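## Task

The north pallet sits toward the -y end of the track and is for route E4. The south pallet sits toward the +y end and is for route K9. Each case has a route code label, either on its lid or on the side facing the track. On each pallet exactly one case carries the other pallet's code. Exchange those two cases so each ends on the pallet matching its code, and leave every case lid up. A case may rest temporarily on the table next to the middle of the track. No case may overhang its pallet's edge by more than about a finger's width. A case that falls to the floor may be picked back up, but it must finish lid up. At the end the tools must have released everything and moved away, and the cases must stay in place with no help from the robot.

## Robot and tools

Robot: two UR20-type arms, left_arm and right_arm. Each carries a vacuum tool with four suction cups and rides its own carriage on one shared track along y at x = 0. left_rail carries left_arm and covers the +y half (position_m 0.6 to 3 m). right_rail carries right_arm and covers the -y half (position_m -3 to -0.6 m). The names left and right do not correspond to image sides. The arm base is at x = 0, y = the carriage position, z = 0.04 m, facing +x.

Scene frame: fixed to the table, with z = 0 at the table top and +z up. +x is the direction the arms face, +y is to their left, and y = 0 is mid-track. The table starts at x = 0.50 m and spans y = -0.90 to 0.90 m. Beyond that span the floor is 0.53 m down, and that is where the pallets are. cam_pallet_north views the -y end and cam_pallet_south views the +y end, with +y roughly to the right in both. Other cameras are cam_high, cam_low, cam_left_wrist and cam_right_wrist, all 504x504. Calibration is given but may be off by a few degrees or millimetres.

Tool execute_actions takes {"actions": [...]} and runs the actions in order. An empty list just returns the state and images. An action may contain "rows", "steps", "until", and device keys "left_rail" / "right_rail".
- rows: 1 to 15 rows. Each row is one control step (1/30 s) and holds 16 numbers in [-1, 1] covering both arms, in this order: left_arm dx, dy, dz, rx, ry, rz, left suction_a, suction_b, then the same eight for right_arm. Send all 16 even if one arm idles. dx..rz are a target offset, not a pose. They are measured in the cup point's own axes from the cup point's measured pose at the start of the action, or from the last reported pose for a call's first action. Every row is relative to that same start, not to the previous row. The scale is 1.0 = 0.6 m or 180 degrees, and rx, ry, rz together form one rotation vector. Each step the command is clipped to 100 mm and 16 degrees from the current pose. Suction values: 1 means on, 0 means off, and above 0.01 counts as on. They persist, so repeat the last values to leave a tool unchanged.
- steps: 1 to 450, at least one per row, default 15. After the last row the arm keeps heading for that row's target, so give long moves enough steps. For gentle motion, increase the offset gradually, e.g. +0.01 per row, which is 6 mm per step.
- left_rail / right_rail: {"position_m": m, "speed_m_s": 0.01 to 1} sets an absolute carriage destination and top speed. {"stop": true} halts it. Rows never move carriages, but carriage travel adds to the tool's position. Drive, then wait with e.g. {"steps": 150, "until": {"right_rail": {"position_status": ["!=", "moving"]}}}. Let the carriage arrive before fine tool moves or ending the scene. Out-of-range values or unknown names make the whole call get rejected.
- until: conditions on reported device fields, using comparisons "=", "!=", "<", "<=", ">", ">=" (numbers need one). {"all": {"status": "ended"}} and {"any": {"status": "ended"}} are also allowed. It ends the action early but does not stop the arms.

zoom_image(camera, region [x0,y0,x1,y1] pixels, max 504x504) enlarges part of a camera's latest image; use it to read labels. read_manual gives only licence text. finished_scene(scene) ends scene 1 or 2 irreversibly and reports success.

Results: per arm, end_effector_position (m) and end_effector_quat_wxyz of the cup point, plus velocities. The reported position can be slightly off at long reach. "Hand target" is the pose being driven toward. Joint positions list rail, shoulder pan, shoulder lift, elbow, wrist 1, wrist 2, wrist 3. Wrist force and torque are in tool axes, noisy, offset up to about 10 N, and saturate near 200 N. suction_measured_a/b give vacuum from 0 to 1 (about 0.83 or more when sealed on an airtight surface, lower on leaky cardboard, near 0 with no seal). It settles within about 1.3 s. part_present_a/b become 1 above 0.09. "pose unreachable" means the clearance check altered or blocked that arm's command. Rail status words: moving, done, contact_stop, time_out, stopped, stopped_with_arm (give its arm followable rows, then resend), stopped_for_other_arm (move the arms apart, wait 30 steps, resend). position_answer not_taken means resend once the carriage stands.

Gripping: the cups point along the cup point's +z. Cups sit at x = ±62 mm, with channel a at y = -104.5 mm and channel b at +104.5 mm; the footprint is 227 x 312 mm. Each cup is 103 mm wide. Both cups of a channel must seal fully on flat, smooth surface, with no edges or holes under them. Cups compress up to about 21 mm. To release: lower in tiny steps until the case touches its support, then in a single action switch both channels off and back straight away. Cups that seal on the table pin the tool; switch that channel off. For a handover, set the case down, turn the giver off before the receiver turns on, and lift the giver well clear.

Avoid: arm-to-arm collisions or pressing, including a held case, which counts as part of its arm. Avoid contact forces of 400 N or joint torques at their limits (pan and lift 671, elbow 394, wrists 97.3 N m), which stop the arm for 10 s. Avoid fast or off-centre carrying that loses the case, dropping cases, and knocking anything out of the work area, which fails the task. Loose objects may be nudged occasionally. The robot keeps its last command while you think.

Each tool is called after "Emit:" by a JSON object that holds its "fn" and its "kwargs", one argument or row to a line.

## Session

Emit:
{"fn": "execute_actions", "kwargs": {
  "actions": []
}}

Scene clock: 0.00 s.
left_arm: end_effector_position=(+0.8502, +2.0551, +0.4416) suction_measured_a=0.00 part_present_a=0 suction_measured_b=0.00 part_present_b=0 end_effector_quat_wxyz=(+0.000, +0.000, +1.000, -0.000) end_effector_velocity=(+0.000, -0.000, -0.000) end_effector_angular_velocity=(+0.000, +0.000, -0.000) | right_arm: end_effector_position=(+0.8498, -2.2479, +0.4389) suction_measured_a=0.00 part_present_a=0 suction_measured_b=0.00 part_present_b=0 end_effector_quat_wxyz=(-0.001, -0.000, +1.000, +0.001) end_effector_velocity=(-0.000, +0.000, +0.000) end_effector_angular_velocity=(-0.000, -0.000, +0.000)
Joint positions: left_arm=[ 2.056 -0.24  -1.499  2.091 -2.163 -1.571  1.332] | right_arm=[-2.25  -0.237 -1.497  2.092 -2.164 -1.57   1.333]
Joint velocities: left_arm=[ 0. -0.  0. -0.  0. -0.  0.] | right_arm=[ 0.  0. -0.  0. -0.  0. -0.]
Wrist force (N, on the end effector, along its own x y z axes, offset not removed): no reading
Wrist torque (N m, same axes, about the end effector's origin, offset not removed): no reading
Hand target (left_arm): +0.850, +2.055, +0.442; +0.000, +0.000, +1.000, -0.000
Hand target (right_arm): +0.850, -2.248, +0.439; -0.001, -0.000, +1.000, +0.001
left_rail: position_m=2.056 position_m_goal=2.056 speed_m_s=1.00 position_status=done position_answer=taken refusals=0
right_rail: position_m=-2.250 position_m_goal=-2.250 speed_m_s=1.00 position_status=done position_answer=taken refusals=0

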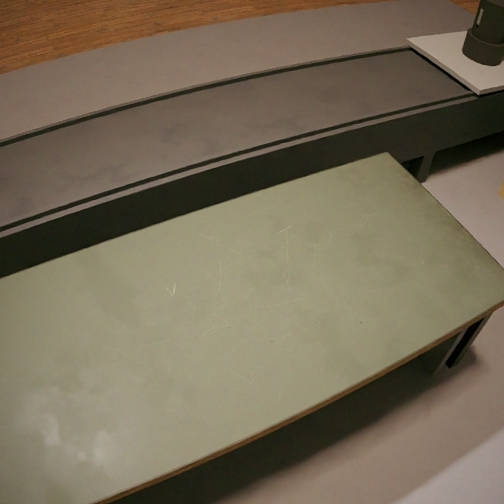

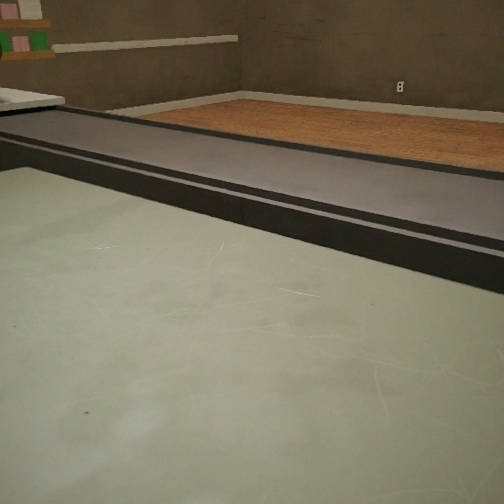

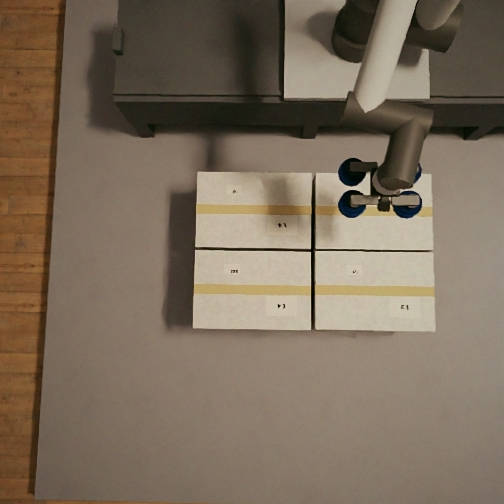

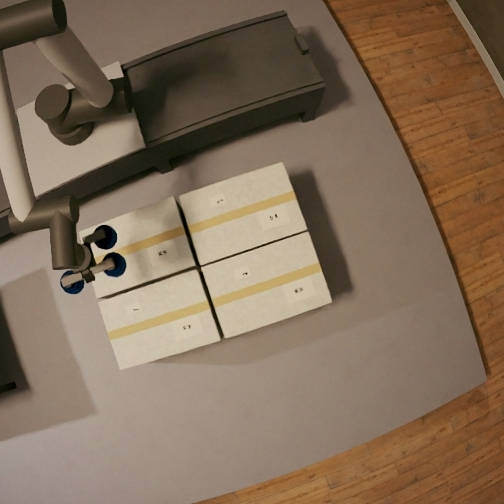

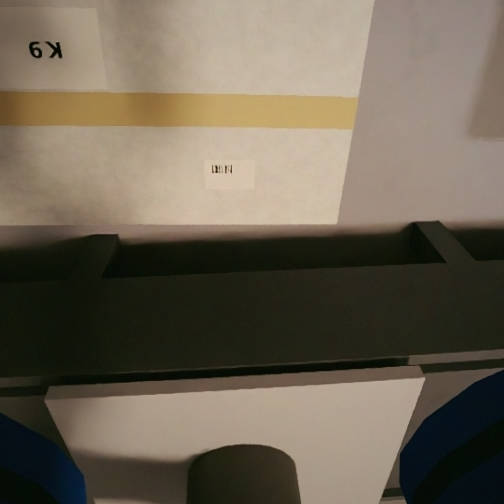

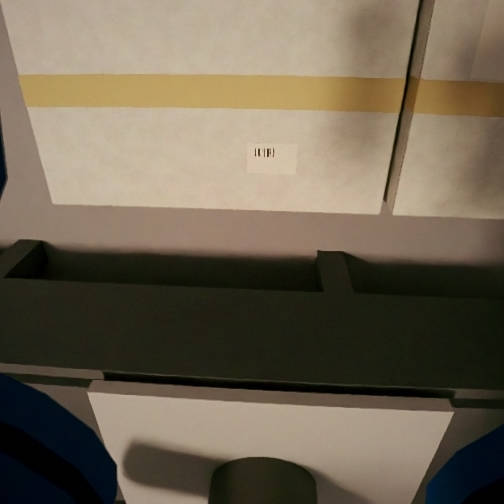

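Emit:
{"fn": "zoom_image", "kwargs": {
  "camera": "cam_pallet_north",
  "region": [180, 160, 450, 340]
}}

Emit:
{"fn": "zoom_image", "kwargs": {
  "camera": "cam_pallet_south",
  "region": [70, 150, 340, 380]
}}

Region (180, 160, 450, 340) of cam_pallet_north's 504x504 image, scaled by 1.867, with more detail than that image has.

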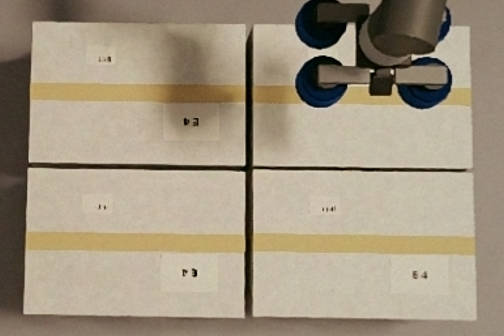

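Region (70, 150, 340, 380) of cam_pallet_south's 504x504 image, scaled by 1.867, with more detail than that image has; it fills the top 429 rows of this view, and the rest is white.

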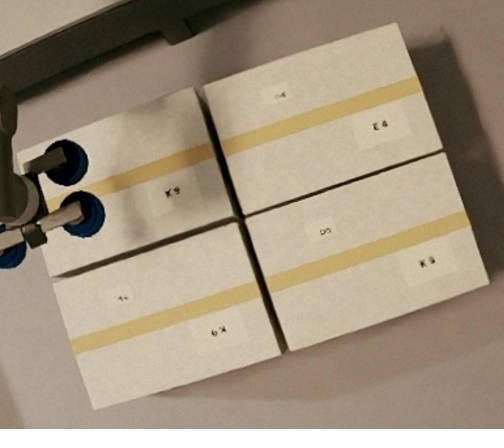

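Emit:
{"fn": "execute_actions", "kwargs": {
  "actions": [
    {"right_rail":{"position_m":-2.85},"left_rail":{"position_m":2.8},"steps":90,"until":{"all":{"status":"ended"}}}
  ]
}}

Emit:
{"fn": "zoom_image", "kwargs": {
  "camera": "cam_pallet_north",
  "region": [180, 130, 450, 340]
}}

Scene clock: 20.47 s.
left_arm: end_effector_position=(+0.8502, +2.7992, +0.4416) suction_measured_a=0.00 part_present_a=0 suction_measured_b=0.00 part_present_b=0 end_effector_quat_wxyz=(+0.000, +0.000, +1.000, -0.000) end_effector_velocity=(+0.000, -0.000, -0.000) end_effector_angular_velocity=(+0.000, +0.000, -0.000) | right_arm: end_effector_position=(+0.8498, -2.8483, +0.4389) suction_measured_a=0.00 part_present_a=0 suction_measured_b=0.00 part_present_b=0 end_effector_quat_wxyz=(-0.001, -0.000, +1.000, +0.001) end_effector_velocity=(+0.000, -0.000, -0.000) end_effector_angular_velocity=(+0.000, +0.000, +0.000)
Joint positions: left_arm=[ 2.8   -0.24  -1.499  2.091 -2.163 -1.571  1.332] | right_arm=[-2.85  -0.237 -1.497  2.092 -2.164 -1.57   1.333]
Joint velocities: left_arm=[ 0. -0.  0. -0. -0. -0. -0.] | right_arm=[ 0. -0.  0. -0.  0.  0. -0.]
Wrist force (N, on the end effector, along its own x y z axes, offset not removed): left_arm=[4.0 -1.0 1.6] | right_arm=[-2.9 -4.3 -3.1]
Wrist torque (N m, same axes, about the end effector's origin, offset not removed): left_arm=[-0.68 -0.42 -0.09] | right_arm=[-0.66 0.63 0.22]
Hand target (left_arm): +0.850, +2.799, +0.442; +0.000, +0.000, +1.000, -0.000
Hand target (right_arm): +0.850, -2.848, +0.439; -0.001, -0.000, +1.000, +0.001
left_rail: position_m=2.800 position_m_goal=2.800 speed_m_s=1.00 position_status=done position_answer=taken refusals=0
right_rail: position_m=-2.850 position_m_goal=-2.850 speed_m_s=1.00 position_status=done position_answer=taken refusals=0
camera_calibration (this result's frames):
cam_left_wrist: T_world_to_cam=[[-0.0110026, -0.997121, 0.0750201, 2.76454], [-0.820993, 0.0518371, 0.568579, 0.319698], [-0.570832, -0.0553352, -0.8192, 1.09656], [0, 0, 0, 1]] pos_world=[0.918837, 2.80069, 0.509131]
cam_right_wrist: T_world_to_cam=[[0.00466402, -0.996776, -0.0800999, -2.80363], [-0.853688, -0.0456829, 0.518777, 0.390265], [-0.520764, 0.0659607, -0.851149, 1.10147], [0, 0, 0, 1]] pos_world=[0.919849, -2.84942, 0.510487]

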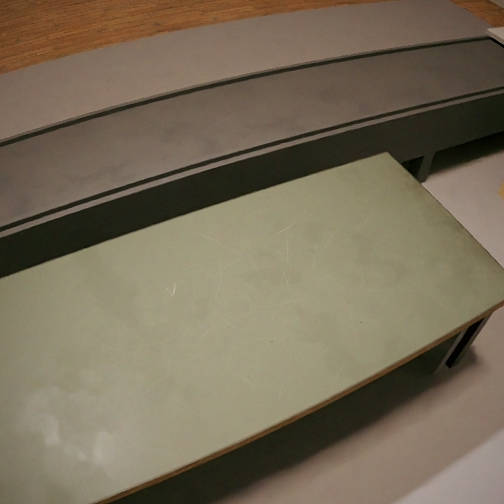

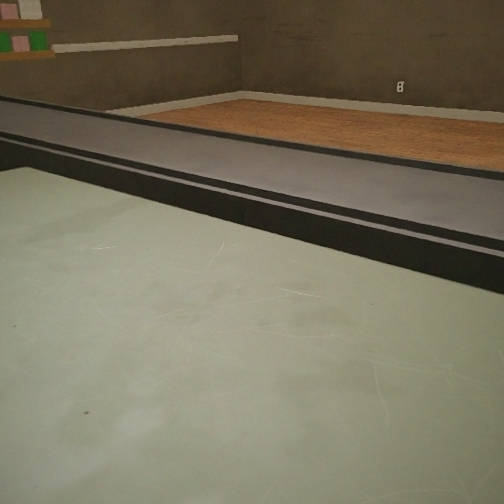

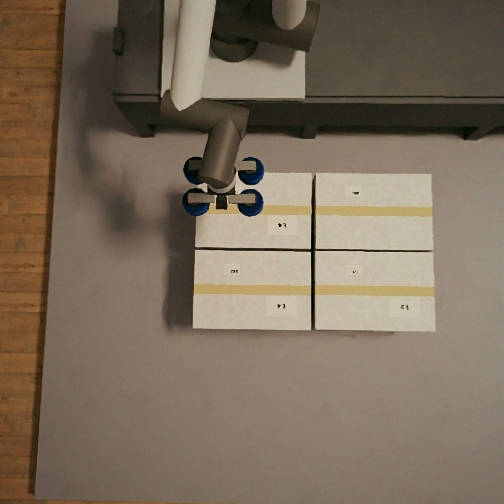

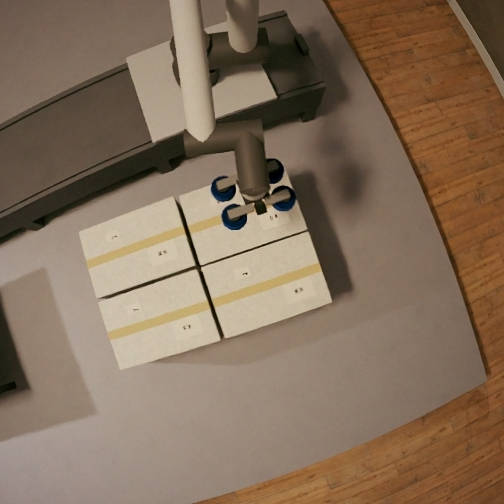

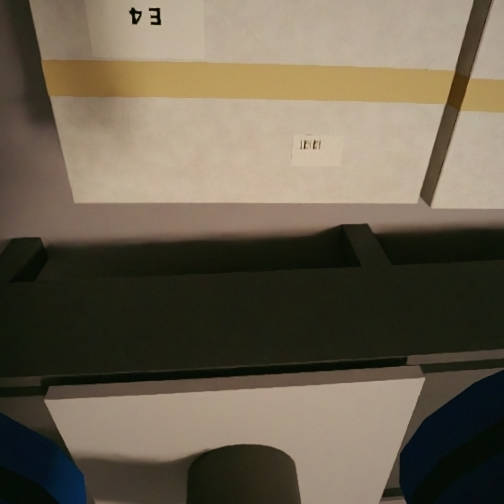

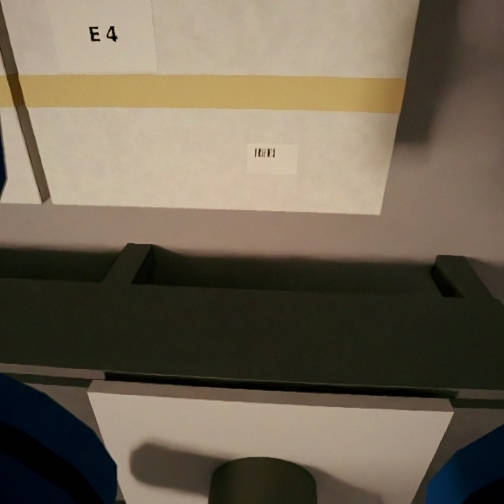

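Region (180, 130, 450, 340) of cam_pallet_north's 504x504 image, scaled by 1.867, with more detail than that image has.

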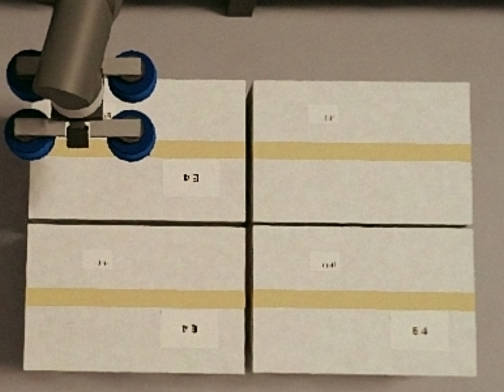

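Emit:
{"fn": "execute_actions", "kwargs": {
  "actions": [
    {"right_rail":{"position_m":-2.083},"steps":90,"until":{"all":{"status":"ended"}}},
    {"rows":[[0.117,0,0.8,0,0,0,0,0,0.117,0,0.8,0,0,0,0,0]],"steps":90}
  ]
}}

Scene clock: 36.83 s.
left_arm: end_effector_position=(+0.7809, +2.7991, -0.0391) suction_measured_a=0.00 part_present_a=0 suction_measured_b=0.00 part_present_b=0 end_effector_quat_wxyz=(+0.000, +0.000, +1.000, -0.000) end_effector_velocity=(-0.000, +0.000, -0.000) end_effector_angular_velocity=(+0.000, +0.000, -0.000) | right_arm: end_effector_position=(+0.7791, -2.0811, -0.0409) suction_measured_a=0.00 part_present_a=0 suction_measured_b=0.00 part_present_b=0 end_effector_quat_wxyz=(-0.001, -0.000, +1.000, +0.001) end_effector_velocity=(+0.000, -0.000, -0.000) end_effector_angular_velocity=(-0.000, -0.000, -0.000)
Joint positions: left_arm=[ 2.8   -0.262 -0.94   2.392 -3.023 -1.571  1.31 ] | right_arm=[-2.083 -0.259 -0.938  2.393 -3.023 -1.57   1.311]
Joint velocities: left_arm=[ 0.  0.  0. -0. -0. -0.  0.] | right_arm=[ 0. -0.  0.  0. -0.  0.  0.]
Wrist force (N, on the end effector, along its own x y z axes, offset not removed): left_arm=[0.1 0.6 2.4] | right_arm=[-6.5 -3.5 -5.5]
Wrist torque (N m, same axes, about the end effector's origin, offset not removed): left_arm=[-0.26 0.28 -0.18] | right_arm=[-0.36 1.12 0.20]
Hand target (left_arm): +0.781, +2.799, -0.039; +0.000, +0.000, +1.000, -0.000
Hand target (right_arm): +0.779, -2.081, -0.041; -0.001, -0.000, +1.000, +0.001
Off the commanded pose (left_arm): 0.001 m, 0 deg.
Off the commanded pose (right_arm): 0.001 m, 0 deg.
left_rail: position_m=2.800 position_m_goal=2.800 speed_m_s=1.00 position_status=done position_answer=taken refusals=0
right_rail: position_m=-2.083 position_m_goal=-2.083 speed_m_s=1.00 position_status=done position_answer=taken refusals=0
camera_calibration (this result's frames):
cam_left_wrist: T_world_to_cam=[[-0.0110016, -0.99712, 0.0750347, 2.79966], [-0.820987, 0.0518453, 0.568588, 0.536089], [-0.570841, -0.0553472, -0.819193, 0.66322], [0, 0, 0, 1]] pos_world=[0.849516, 2.80051, 0.0284197]
cam_right_wrist: T_world_to_cam=[[0.00466658, -0.996773, -0.0801393, -2.07702], [-0.853706, -0.0457033, 0.518746, 0.613847], [-0.520735, 0.0659946, -0.851164, 0.605699], [0, 0, 0, 1]] pos_world=[0.849146, -2.08224, 0.0306671]

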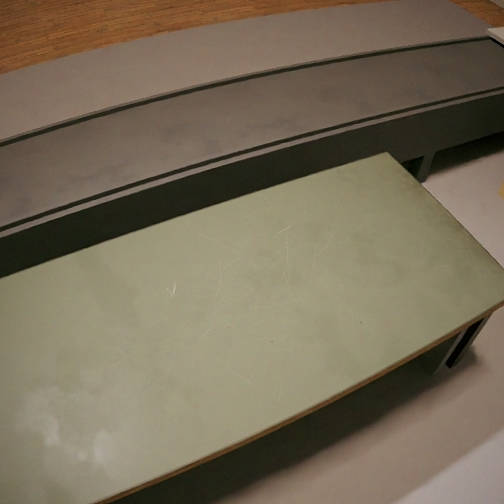

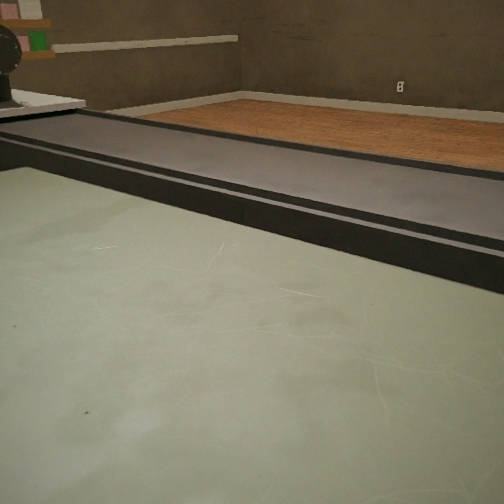

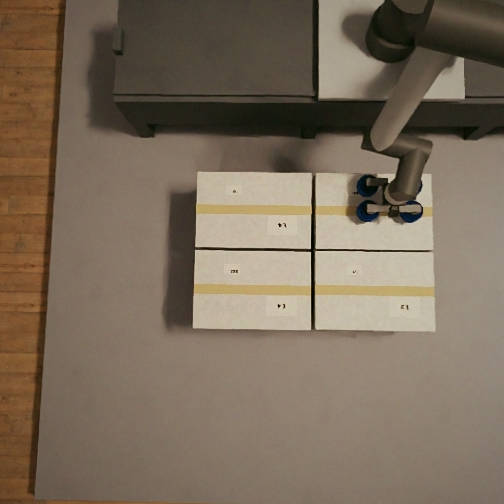

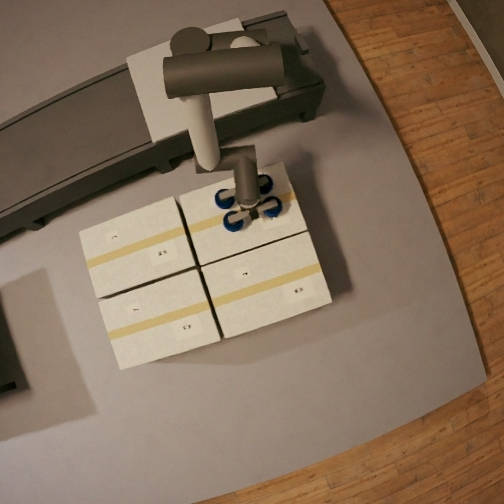

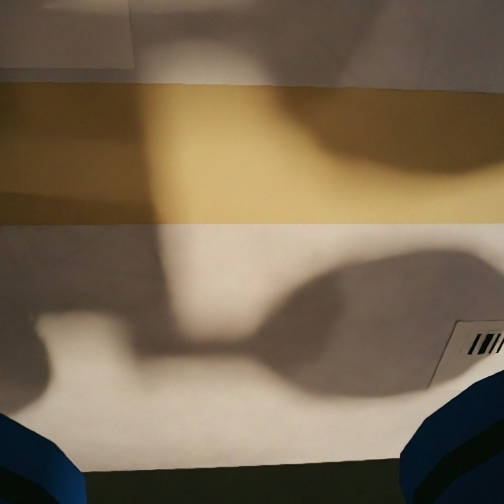

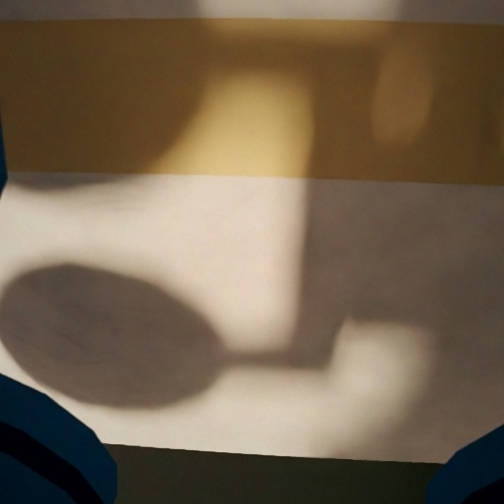

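Emit:
{"fn": "execute_actions", "kwargs": {
  "actions": [
    {"right_rail":{"position_m":-2.122},"left_rail":{"position_m":2.83},"rows":[[-0.017,0,0.1,0,0,0,1,1,-0.05,0,0.1,0,0,0,1,1]],"steps":40},
    {"rows":[[0,0,0.05,0,0,0,1,1,0,0,0.05,0,0,0,1,1],[0,0,0.12,0,0,0,1,1,0,0,0.12,0,0,0,1,1]],"steps":50}
  ]
}}

Scene clock: 66.00 s.
left_arm: end_effector_position=(+0.7929, +2.8286, -0.1176) suction_measured_a=0.83 part_present_a=1 suction_measured_b=0.83 part_present_b=1 end_effector_quat_wxyz=(+0.004, -0.000, +1.000, -0.001) end_effector_velocity=(-0.000, -0.000, -0.000) end_effector_angular_velocity=(-0.000, +0.000, -0.000) | right_arm: end_effector_position=(+0.8105, -2.1205, -0.1194) suction_measured_a=0.90 part_present_a=1 suction_measured_b=0.90 part_present_b=1 end_effector_quat_wxyz=(+0.002, -0.001, +1.000, +0.000) end_effector_velocity=(-0.000, +0.000, -0.000) end_effector_angular_velocity=(+0.000, +0.000, -0.000)
Joint positions: left_arm=[ 2.83  -0.258 -0.806  2.365 -3.137 -1.57   1.313] | right_arm=[-2.122 -0.249 -0.803  2.338 -3.111 -1.57   1.321]
Joint velocities: left_arm=[ 0. -0. -0.  0.  0. -0.  0.] | right_arm=[ 0. -0.  0.  0.  0.  0.  0.]
Wrist force (N, on the end effector, along its own x y z axes, offset not removed): left_arm=[-2.7 -11.3 -62.4] | right_arm=[2.1 -29.0 -75.3]
Wrist torque (N m, same axes, about the end effector's origin, offset not removed): left_arm=[-11.47 19.28 -6.05] | right_arm=[-16.82 16.82 -5.15]
Hand target (left_arm): +0.793, +2.829, -0.118; +0.004, -0.000, +1.000, -0.001
Hand target (right_arm): +0.810, -2.120, -0.119; +0.002, -0.001, +1.000, +0.000
Off the commanded pose (left_arm): 0.054 m, 0 deg.
Off the commanded pose (right_arm): 0.054 m, 0 deg.
FORCE FAULT: contact force on the left arm reached its limit, and that arm stopped for 10 seconds. FORCE FAULT: contact force on the right arm reached its limit, and that arm stopped for 10 seconds. On each arm, the contact can be on any part of the arm, not only on its tool. Those arms' remaining commands of this call were not run. Those arms hold still and accept commands again. Move each arm away from its contact; if what an arm grips holds it there, let go first. An arm that pushes or pulls that hard again can be faulted again.
left_rail: position_m=2.830 position_m_goal=2.830 speed_m_s=1.00 position_status=done position_answer=taken refusals=0
right_rail: position_m=-2.122 position_m_goal=-2.122 speed_m_s=1.00 position_status=done position_answer=taken refusals=0
camera_calibration (this result's frames):
cam_left_wrist: T_world_to_cam=[[-0.0112362, -0.997041, 0.0760462, 2.83518], [-0.82474, 0.0522426, 0.563093, 0.590319], [-0.5654, -0.0563914, -0.822887, 0.605656], [0, 0, 0, 1]] pos_world=[0.861154, 2.83011, -0.0496235]
cam_right_wrist: T_world_to_cam=[[0.00534306, -0.996887, -0.0786673, -2.12337], [-0.857062, -0.0450947, 0.513237, 0.682868], [-0.515186, 0.0646805, -0.854634, 0.550158], [0, 0, 0, 1]] pos_world=[0.880039, -2.12155, -0.0473287]

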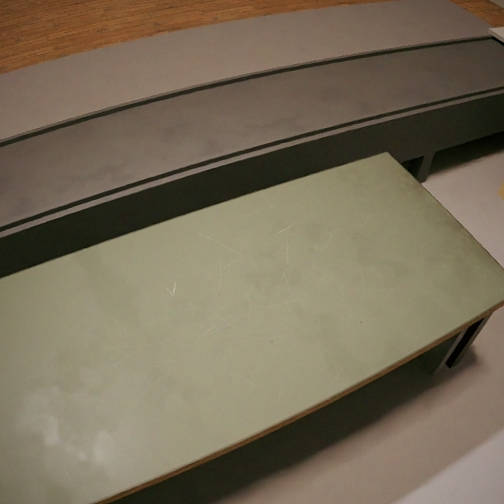

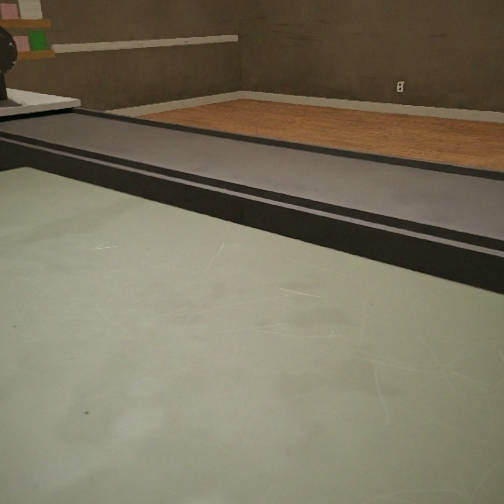

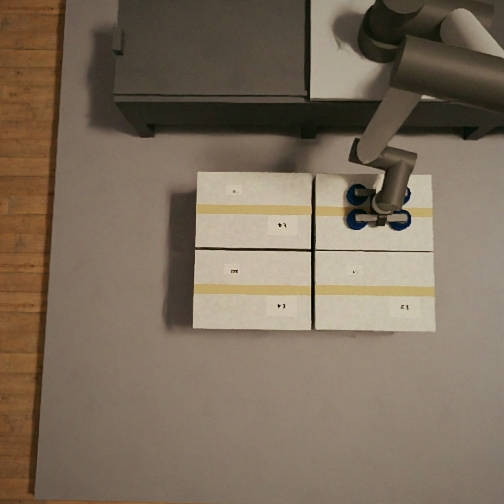

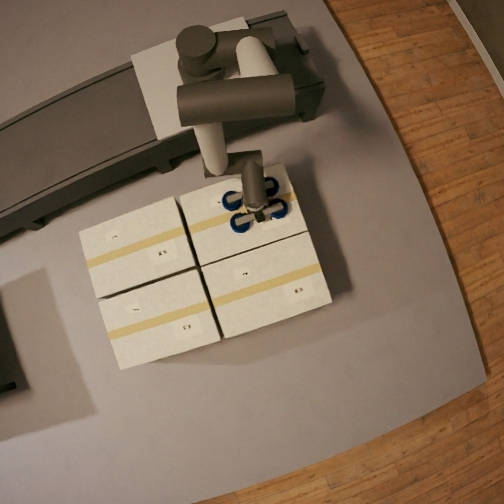

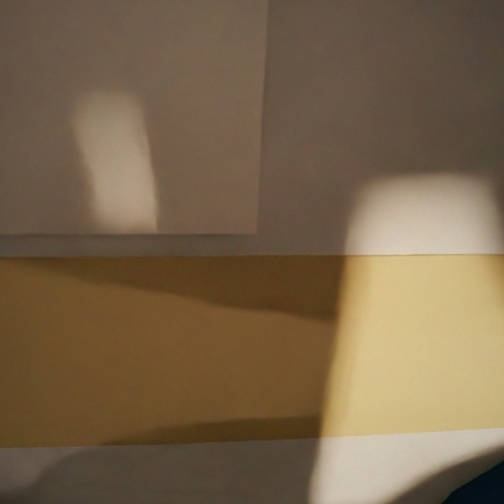

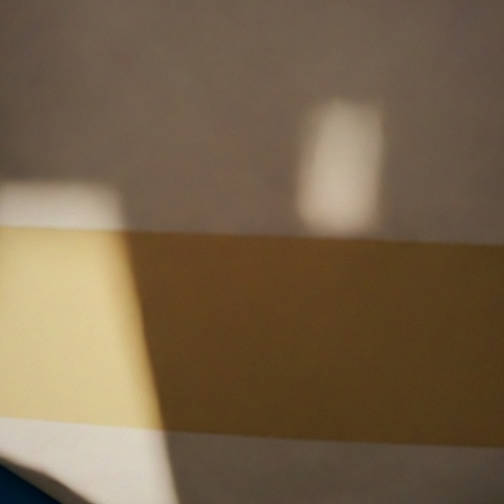

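Emit:
{"fn": "execute_actions", "kwargs": {
  "actions": [
    {"rows":[[0,0,-0.02,0,0,0,1,1,0,0,-0.02,0,0,0,1,1],[0,0,-0.05,0,0,0,1,1,0,0,-0.05,0,0,0,1,1],[0,0,-0.1,0,0,0,1,1,0,0,-0.1,0,0,0,1,1]],"steps":20},
    {"rows":[[0,0,-0.15,0,0,0,1,1,0,0,-0.15,0,0,0,1,1]],"steps":20},
    {"rows":[[0,0,-0.75,0,0,0,1,1,0,0,-0.75,0,0,0,1,1]],"steps":100}
  ]
}}

Scene clock: 78.20 s.
left_arm: end_effector_position=(+0.7877, +2.8297, +0.4814) suction_measured_a=0.83 part_present_a=1 suction_measured_b=0.83 part_present_b=1 end_effector_quat_wxyz=(+0.004, -0.000, +1.000, -0.001) end_effector_velocity=(+0.000, -0.000, -0.000) end_effector_angular_velocity=(-0.000, +0.000, -0.000) | right_arm: end_effector_position=(+0.8070, -2.1197, +0.4789) suction_measured_a=0.90 part_present_a=1 suction_measured_b=0.90 part_present_b=1 end_effector_quat_wxyz=(+0.003, -0.001, +1.000, +0.000) end_effector_velocity=(-0.000, +0.000, +0.000) end_effector_angular_velocity=(-0.000, -0.000, -0.000)
Joint positions: left_arm=[ 2.83  -0.258 -1.603  2.135 -2.11  -1.57   1.312] | right_arm=[-2.122 -0.249 -1.578  2.113 -2.111 -1.569  1.32 ]
Joint velocities: left_arm=[ 0. -0.  0. -0. -0. -0.  0.] | right_arm=[ 0.  0. -0.  0. -0. -0.  0.]
Wrist force (N, on the end effector, along its own x y z axes, offset not removed): left_arm=[2.1 0.7 56.5] | right_arm=[-2.3 2.1 15.3]
Wrist torque (N m, same axes, about the end effector's origin, offset not removed): left_arm=[-19.91 -0.12 0.14] | right_arm=[-8.89 2.91 0.12]
Hand target (left_arm): +0.788, +2.830, +0.481; +0.004, -0.000, +1.000, -0.001
Hand target (right_arm): +0.807, -2.120, +0.479; +0.003, -0.001, +1.000, +0.000
Off the commanded pose (left_arm): 0.001 m, 0 deg.
Off the commanded pose (right_arm): 0.001 m, 0 deg.
left_rail: position_m=2.830 position_m_goal=2.830 speed_m_s=1.00 position_status=done position_answer=taken refusals=0
right_rail: position_m=-2.122 position_m_goal=-2.122 speed_m_s=1.00 position_status=done position_answer=taken refusals=0
camera_calibration (this result's frames):
cam_left_wrist: T_world_to_cam=[[-0.0112147, -0.997041, 0.0760446, 2.79068], [-0.824875, 0.0522106, 0.562899, 0.248956], [-0.565204, -0.0564145, -0.82302, 1.09566], [0, 0, 0, 1]] pos_world=[0.855924, 2.83124, 0.549396]
cam_right_wrist: T_world_to_cam=[[0.00545648, -0.996887, -0.0786552, -2.07552], [-0.857215, -0.0451661, 0.512974, 0.372977], [-0.51493, 0.0646254, -0.854793, 1.05935], [0, 0, 0, 1]] pos_world=[0.876535, -2.12067, 0.550943]

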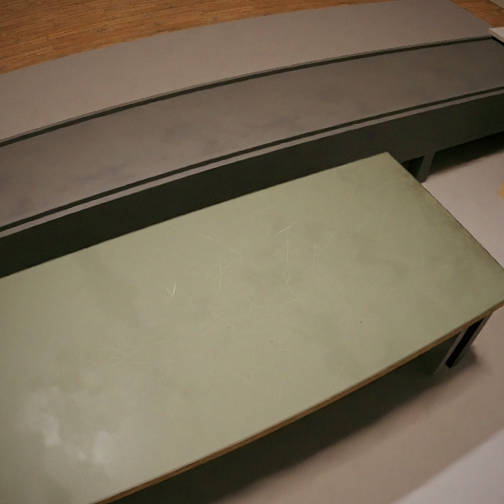

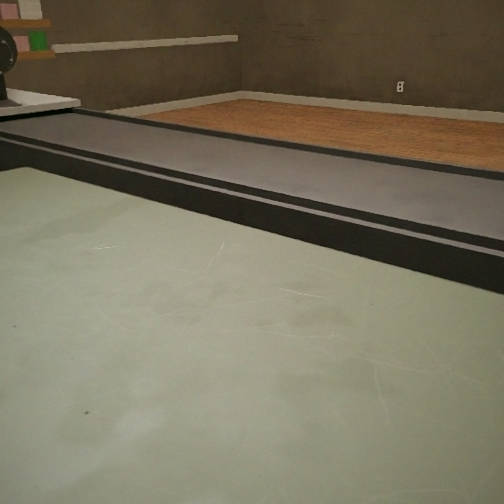

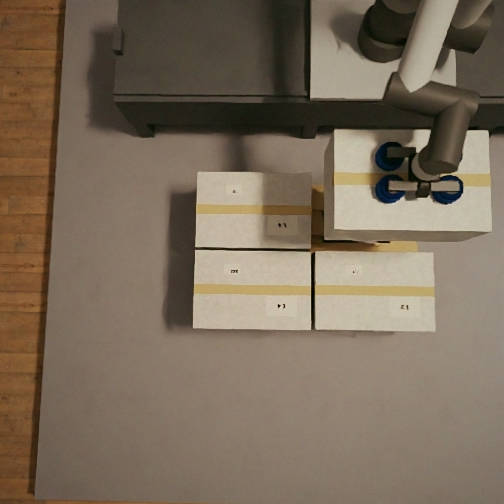

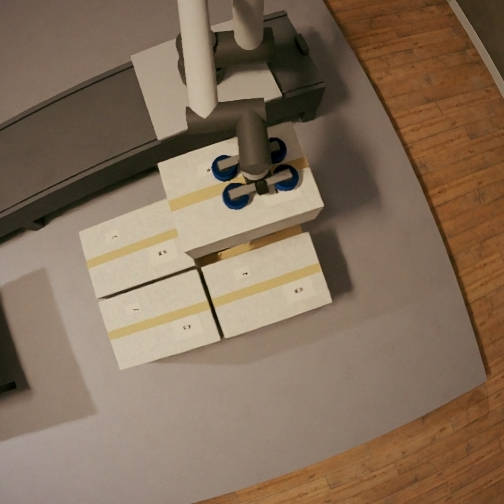

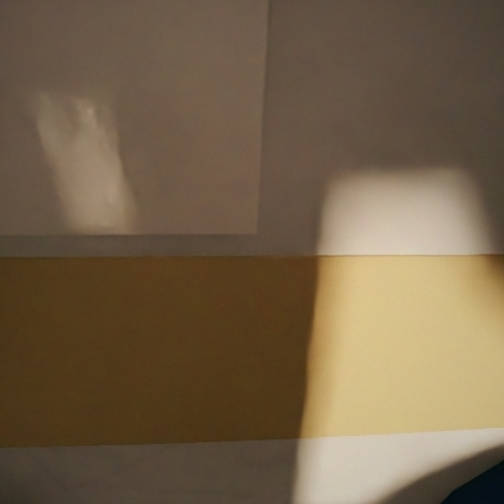

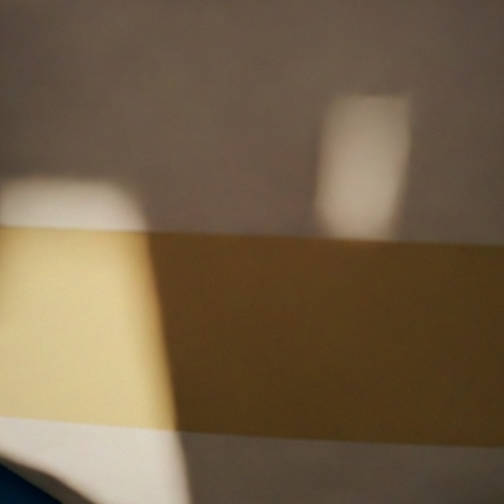

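Emit:
{"fn": "execute_actions", "kwargs": {
  "actions": [
    {"right_rail":{"position_m":-0.65,"speed_m_s":0.6},"left_rail":{"position_m":0.65,"speed_m_s":0.6},"steps":200,"until":{"all":{"status":"ended"}}},
    {"rows":[[0,-0.1,0,0,0,0,1,1,0,0.15,0,0,0,0,1,1],[0,-0.25,0,0,0,0,1,1,0,0.53,0,0,0,0,1,1]],"steps":60},
    {"rows":[[0,0,0.2,0,0,0,1,1,0,0,0.2,0,0,0,1,1]],"steps":40}
  ]
}}

Scene clock: 93.23 s.
left_arm: end_effector_position=(+0.7887, +0.4995, +0.3614) suction_measured_a=0.83 part_present_a=1 suction_measured_b=0.83 part_present_b=1 end_effector_quat_wxyz=(+0.004, -0.000, +1.000, -0.001) end_effector_velocity=(+0.000, +0.000, -0.000) end_effector_angular_velocity=(+0.000, +0.000, +0.000) | right_arm: end_effector_position=(+0.8069, -0.3301, +0.3584) suction_measured_a=0.90 part_present_a=1 suction_measured_b=0.90 part_present_b=1 end_effector_quat_wxyz=(+0.002, -0.001, +1.000, -0.000) end_effector_velocity=(+0.000, +0.000, -0.000) end_effector_angular_velocity=(+0.000, +0.000, -0.000)
Joint positions: left_arm=[ 0.65  -0.442 -1.486  2.217 -2.309 -1.569  1.129] | right_arm=[-0.65   0.144 -1.411  2.133 -2.297 -1.572  1.714]
Joint velocities: left_arm=[ 0.  0.  0.  0. -0. -0.  0.] | right_arm=[ 0.  0.  0.  0. -0.  0.  0.]
Wrist force (N, on the end effector, along its own x y z axes, offset not removed): left_arm=[-0.5 1.2 55.4] | right_arm=[-4.1 0.6 14.6]
Wrist torque (N m, same axes, about the end effector's origin, offset not removed): left_arm=[-19.84 0.45 -0.05] | right_arm=[-9.05 3.20 0.33]
Hand target (left_arm): +0.789, +0.499, +0.361; +0.004, -0.000, +1.000, -0.001
Hand target (right_arm): +0.807, -0.330, +0.358; +0.002, -0.001, +1.000, -0.000
Off the commanded pose (left_arm): 0.000 m, 0 deg.
Off the commanded pose (right_arm): 0.000 m, 0 deg.
left_rail: position_m=0.650 position_m_goal=0.650 speed_m_s=0.60 position_status=done position_answer=taken refusals=0
right_rail: position_m=-0.650 position_m_goal=-0.650 speed_m_s=0.60 position_status=done position_answer=taken refusals=0
camera_calibration (this result's frames):
cam_left_wrist: T_world_to_cam=[[-0.0112217, -0.997038, 0.0760822, 0.476494], [-0.824806, 0.0522445, 0.562997, 0.438829], [-0.565305, -0.0564353, -0.822949, 0.866092], [0, 0, 0, 1]] pos_world=[0.856902, 0.501035, 0.429438]
cam_right_wrist: T_world_to_cam=[[0.00542786, -0.996951, -0.0778373, -0.301281], [-0.857002, -0.0447472, 0.513367, 0.515397], [-0.515285, 0.0639203, -0.854632, 0.840688], [0, 0, 0, 1]] pos_world=[0.876525, -0.331037, 0.43044]

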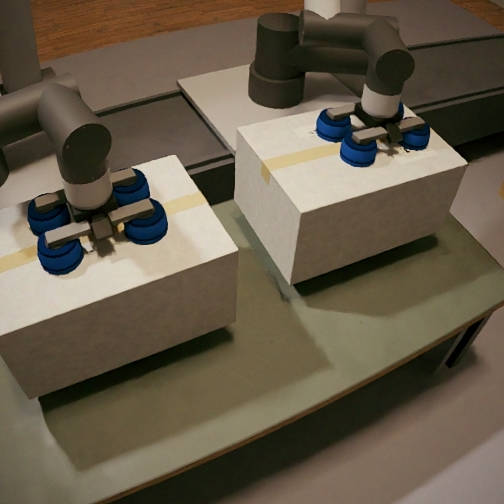

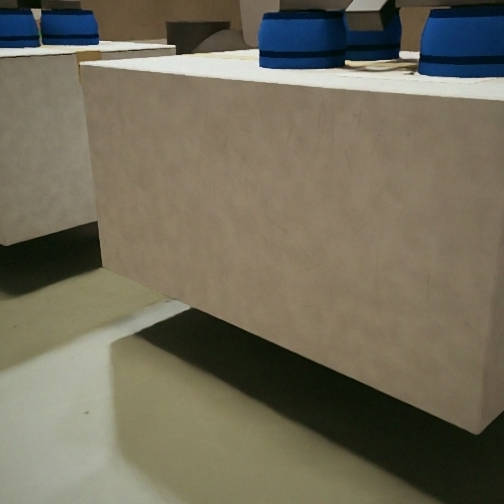

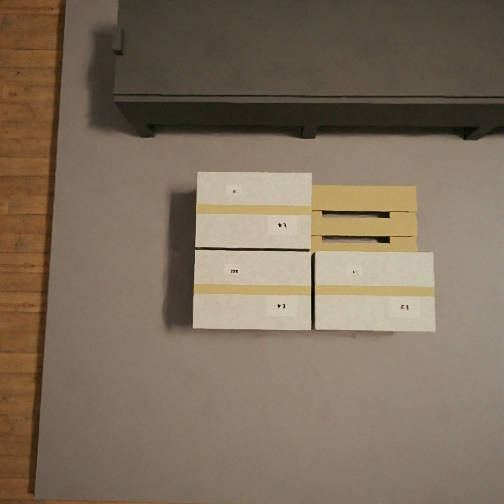

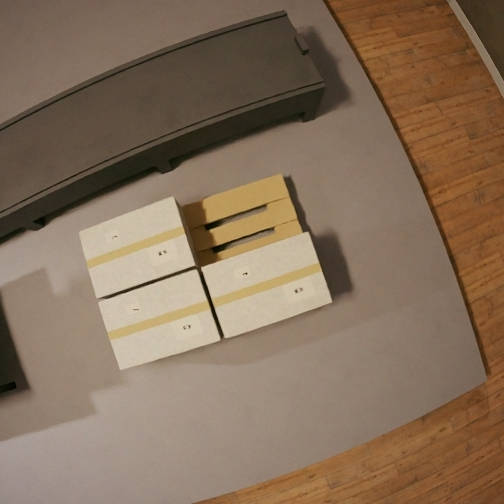

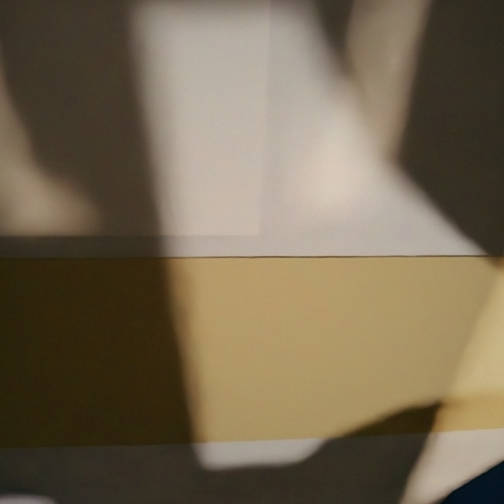

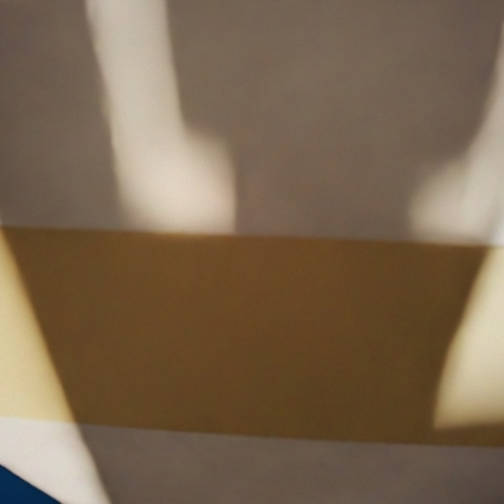

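Emit:
{"fn": "execute_actions", "kwargs": {
  "actions": [
    {"rows":[[0,0,0.1,0,0,0,1,1,0,0,0.1,0,0,0,1,1]],"steps":30}
  ]
}}

Scene clock: 96.53 s.
left_arm: end_effector_position=(+0.7892, +0.4994, +0.3014) suction_measured_a=0.83 part_present_a=1 suction_measured_b=0.83 part_present_b=1 end_effector_quat_wxyz=(+0.004, -0.000, +1.000, -0.001) end_effector_velocity=(+0.000, +0.000, -0.000) end_effector_angular_velocity=(+0.000, +0.000, -0.000) | right_arm: end_effector_position=(+0.8073, -0.3302, +0.2985) suction_measured_a=0.90 part_present_a=1 suction_measured_b=0.90 part_present_b=1 end_effector_quat_wxyz=(+0.002, -0.001, +1.000, -0.000) end_effector_velocity=(+0.000, -0.000, -0.000) end_effector_angular_velocity=(-0.000, -0.000, -0.000)
Joint positions: left_arm=[ 0.65  -0.442 -1.422  2.258 -2.413 -1.569  1.129] | right_arm=[-0.65   0.144 -1.353  2.171 -2.394 -1.572  1.714]
Joint velocities: left_arm=[ 0.     0.     0.     0.    -0.001  0.     0.   ] | right_arm=[ 0. -0.  0.  0. -0. -0. -0.]
Wrist force (N, on the end effector, along its own x y z axes, offset not removed): left_arm=[3.8 3.6 54.5] | right_arm=[-0.6 -1.2 14.7]
Wrist torque (N m, same axes, about the end effector's origin, offset not removed): left_arm=[-19.52 -0.11 0.02] | right_arm=[-9.41 2.83 0.27]
Hand target (left_arm): +0.789, +0.499, +0.301; +0.004, -0.000, +1.000, -0.001
Hand target (right_arm): +0.807, -0.330, +0.298; +0.002, -0.001, +1.000, -0.000
Off the commanded pose (left_arm): 0.000 m, 0 deg.
Off the commanded pose (right_arm): 0.000 m, 0 deg.
left_rail: position_m=0.650 position_m_goal=0.650 speed_m_s=0.60 position_status=done position_answer=taken refusals=0
right_rail: position_m=-0.650 position_m_goal=-0.650 speed_m_s=0.60 position_status=done position_answer=taken refusals=0
camera_calibration (this result's frames):
cam_left_wrist: T_world_to_cam=[[-0.01122, -0.997038, 0.0760879, 0.48094], [-0.824813, 0.0522457, 0.562987, 0.473063], [-0.565295, -0.0564415, -0.822956, 0.81699], [0, 0, 0, 1]] pos_world=[0.857425, 0.500912, 0.369424]
cam_right_wrist: T_world_to_cam=[[0.00543529, -0.996951, -0.0778437, -0.306045], [-0.857007, -0.0447562, 0.513357, 0.546463], [-0.515276, 0.0639224, -0.854637, 0.789636], [0, 0, 0, 1]] pos_world=[0.876866, -0.33113, 0.370498]

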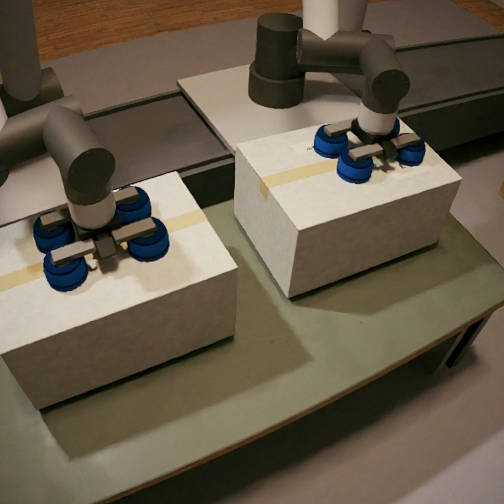

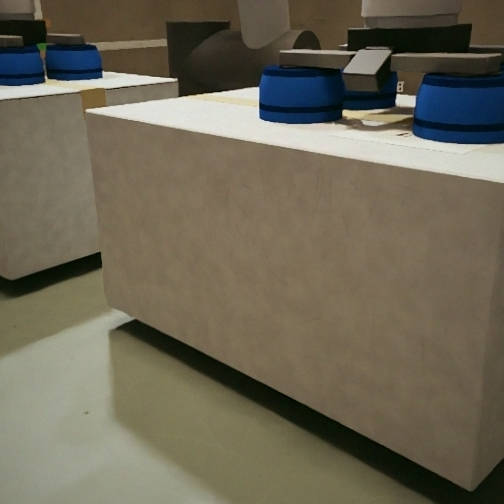

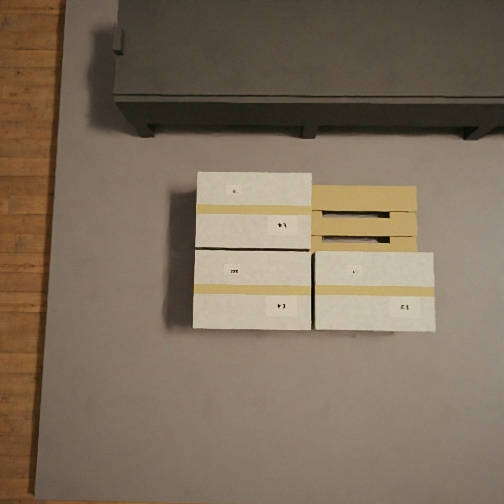

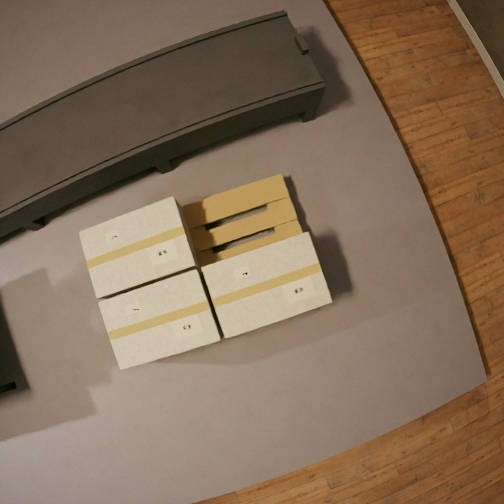

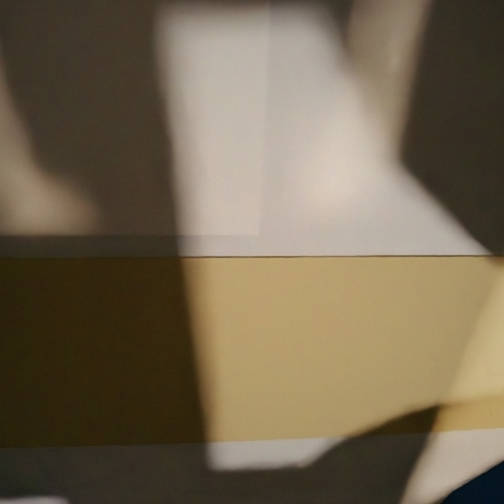

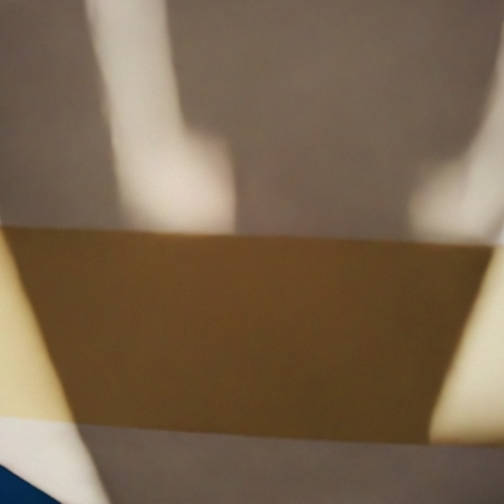

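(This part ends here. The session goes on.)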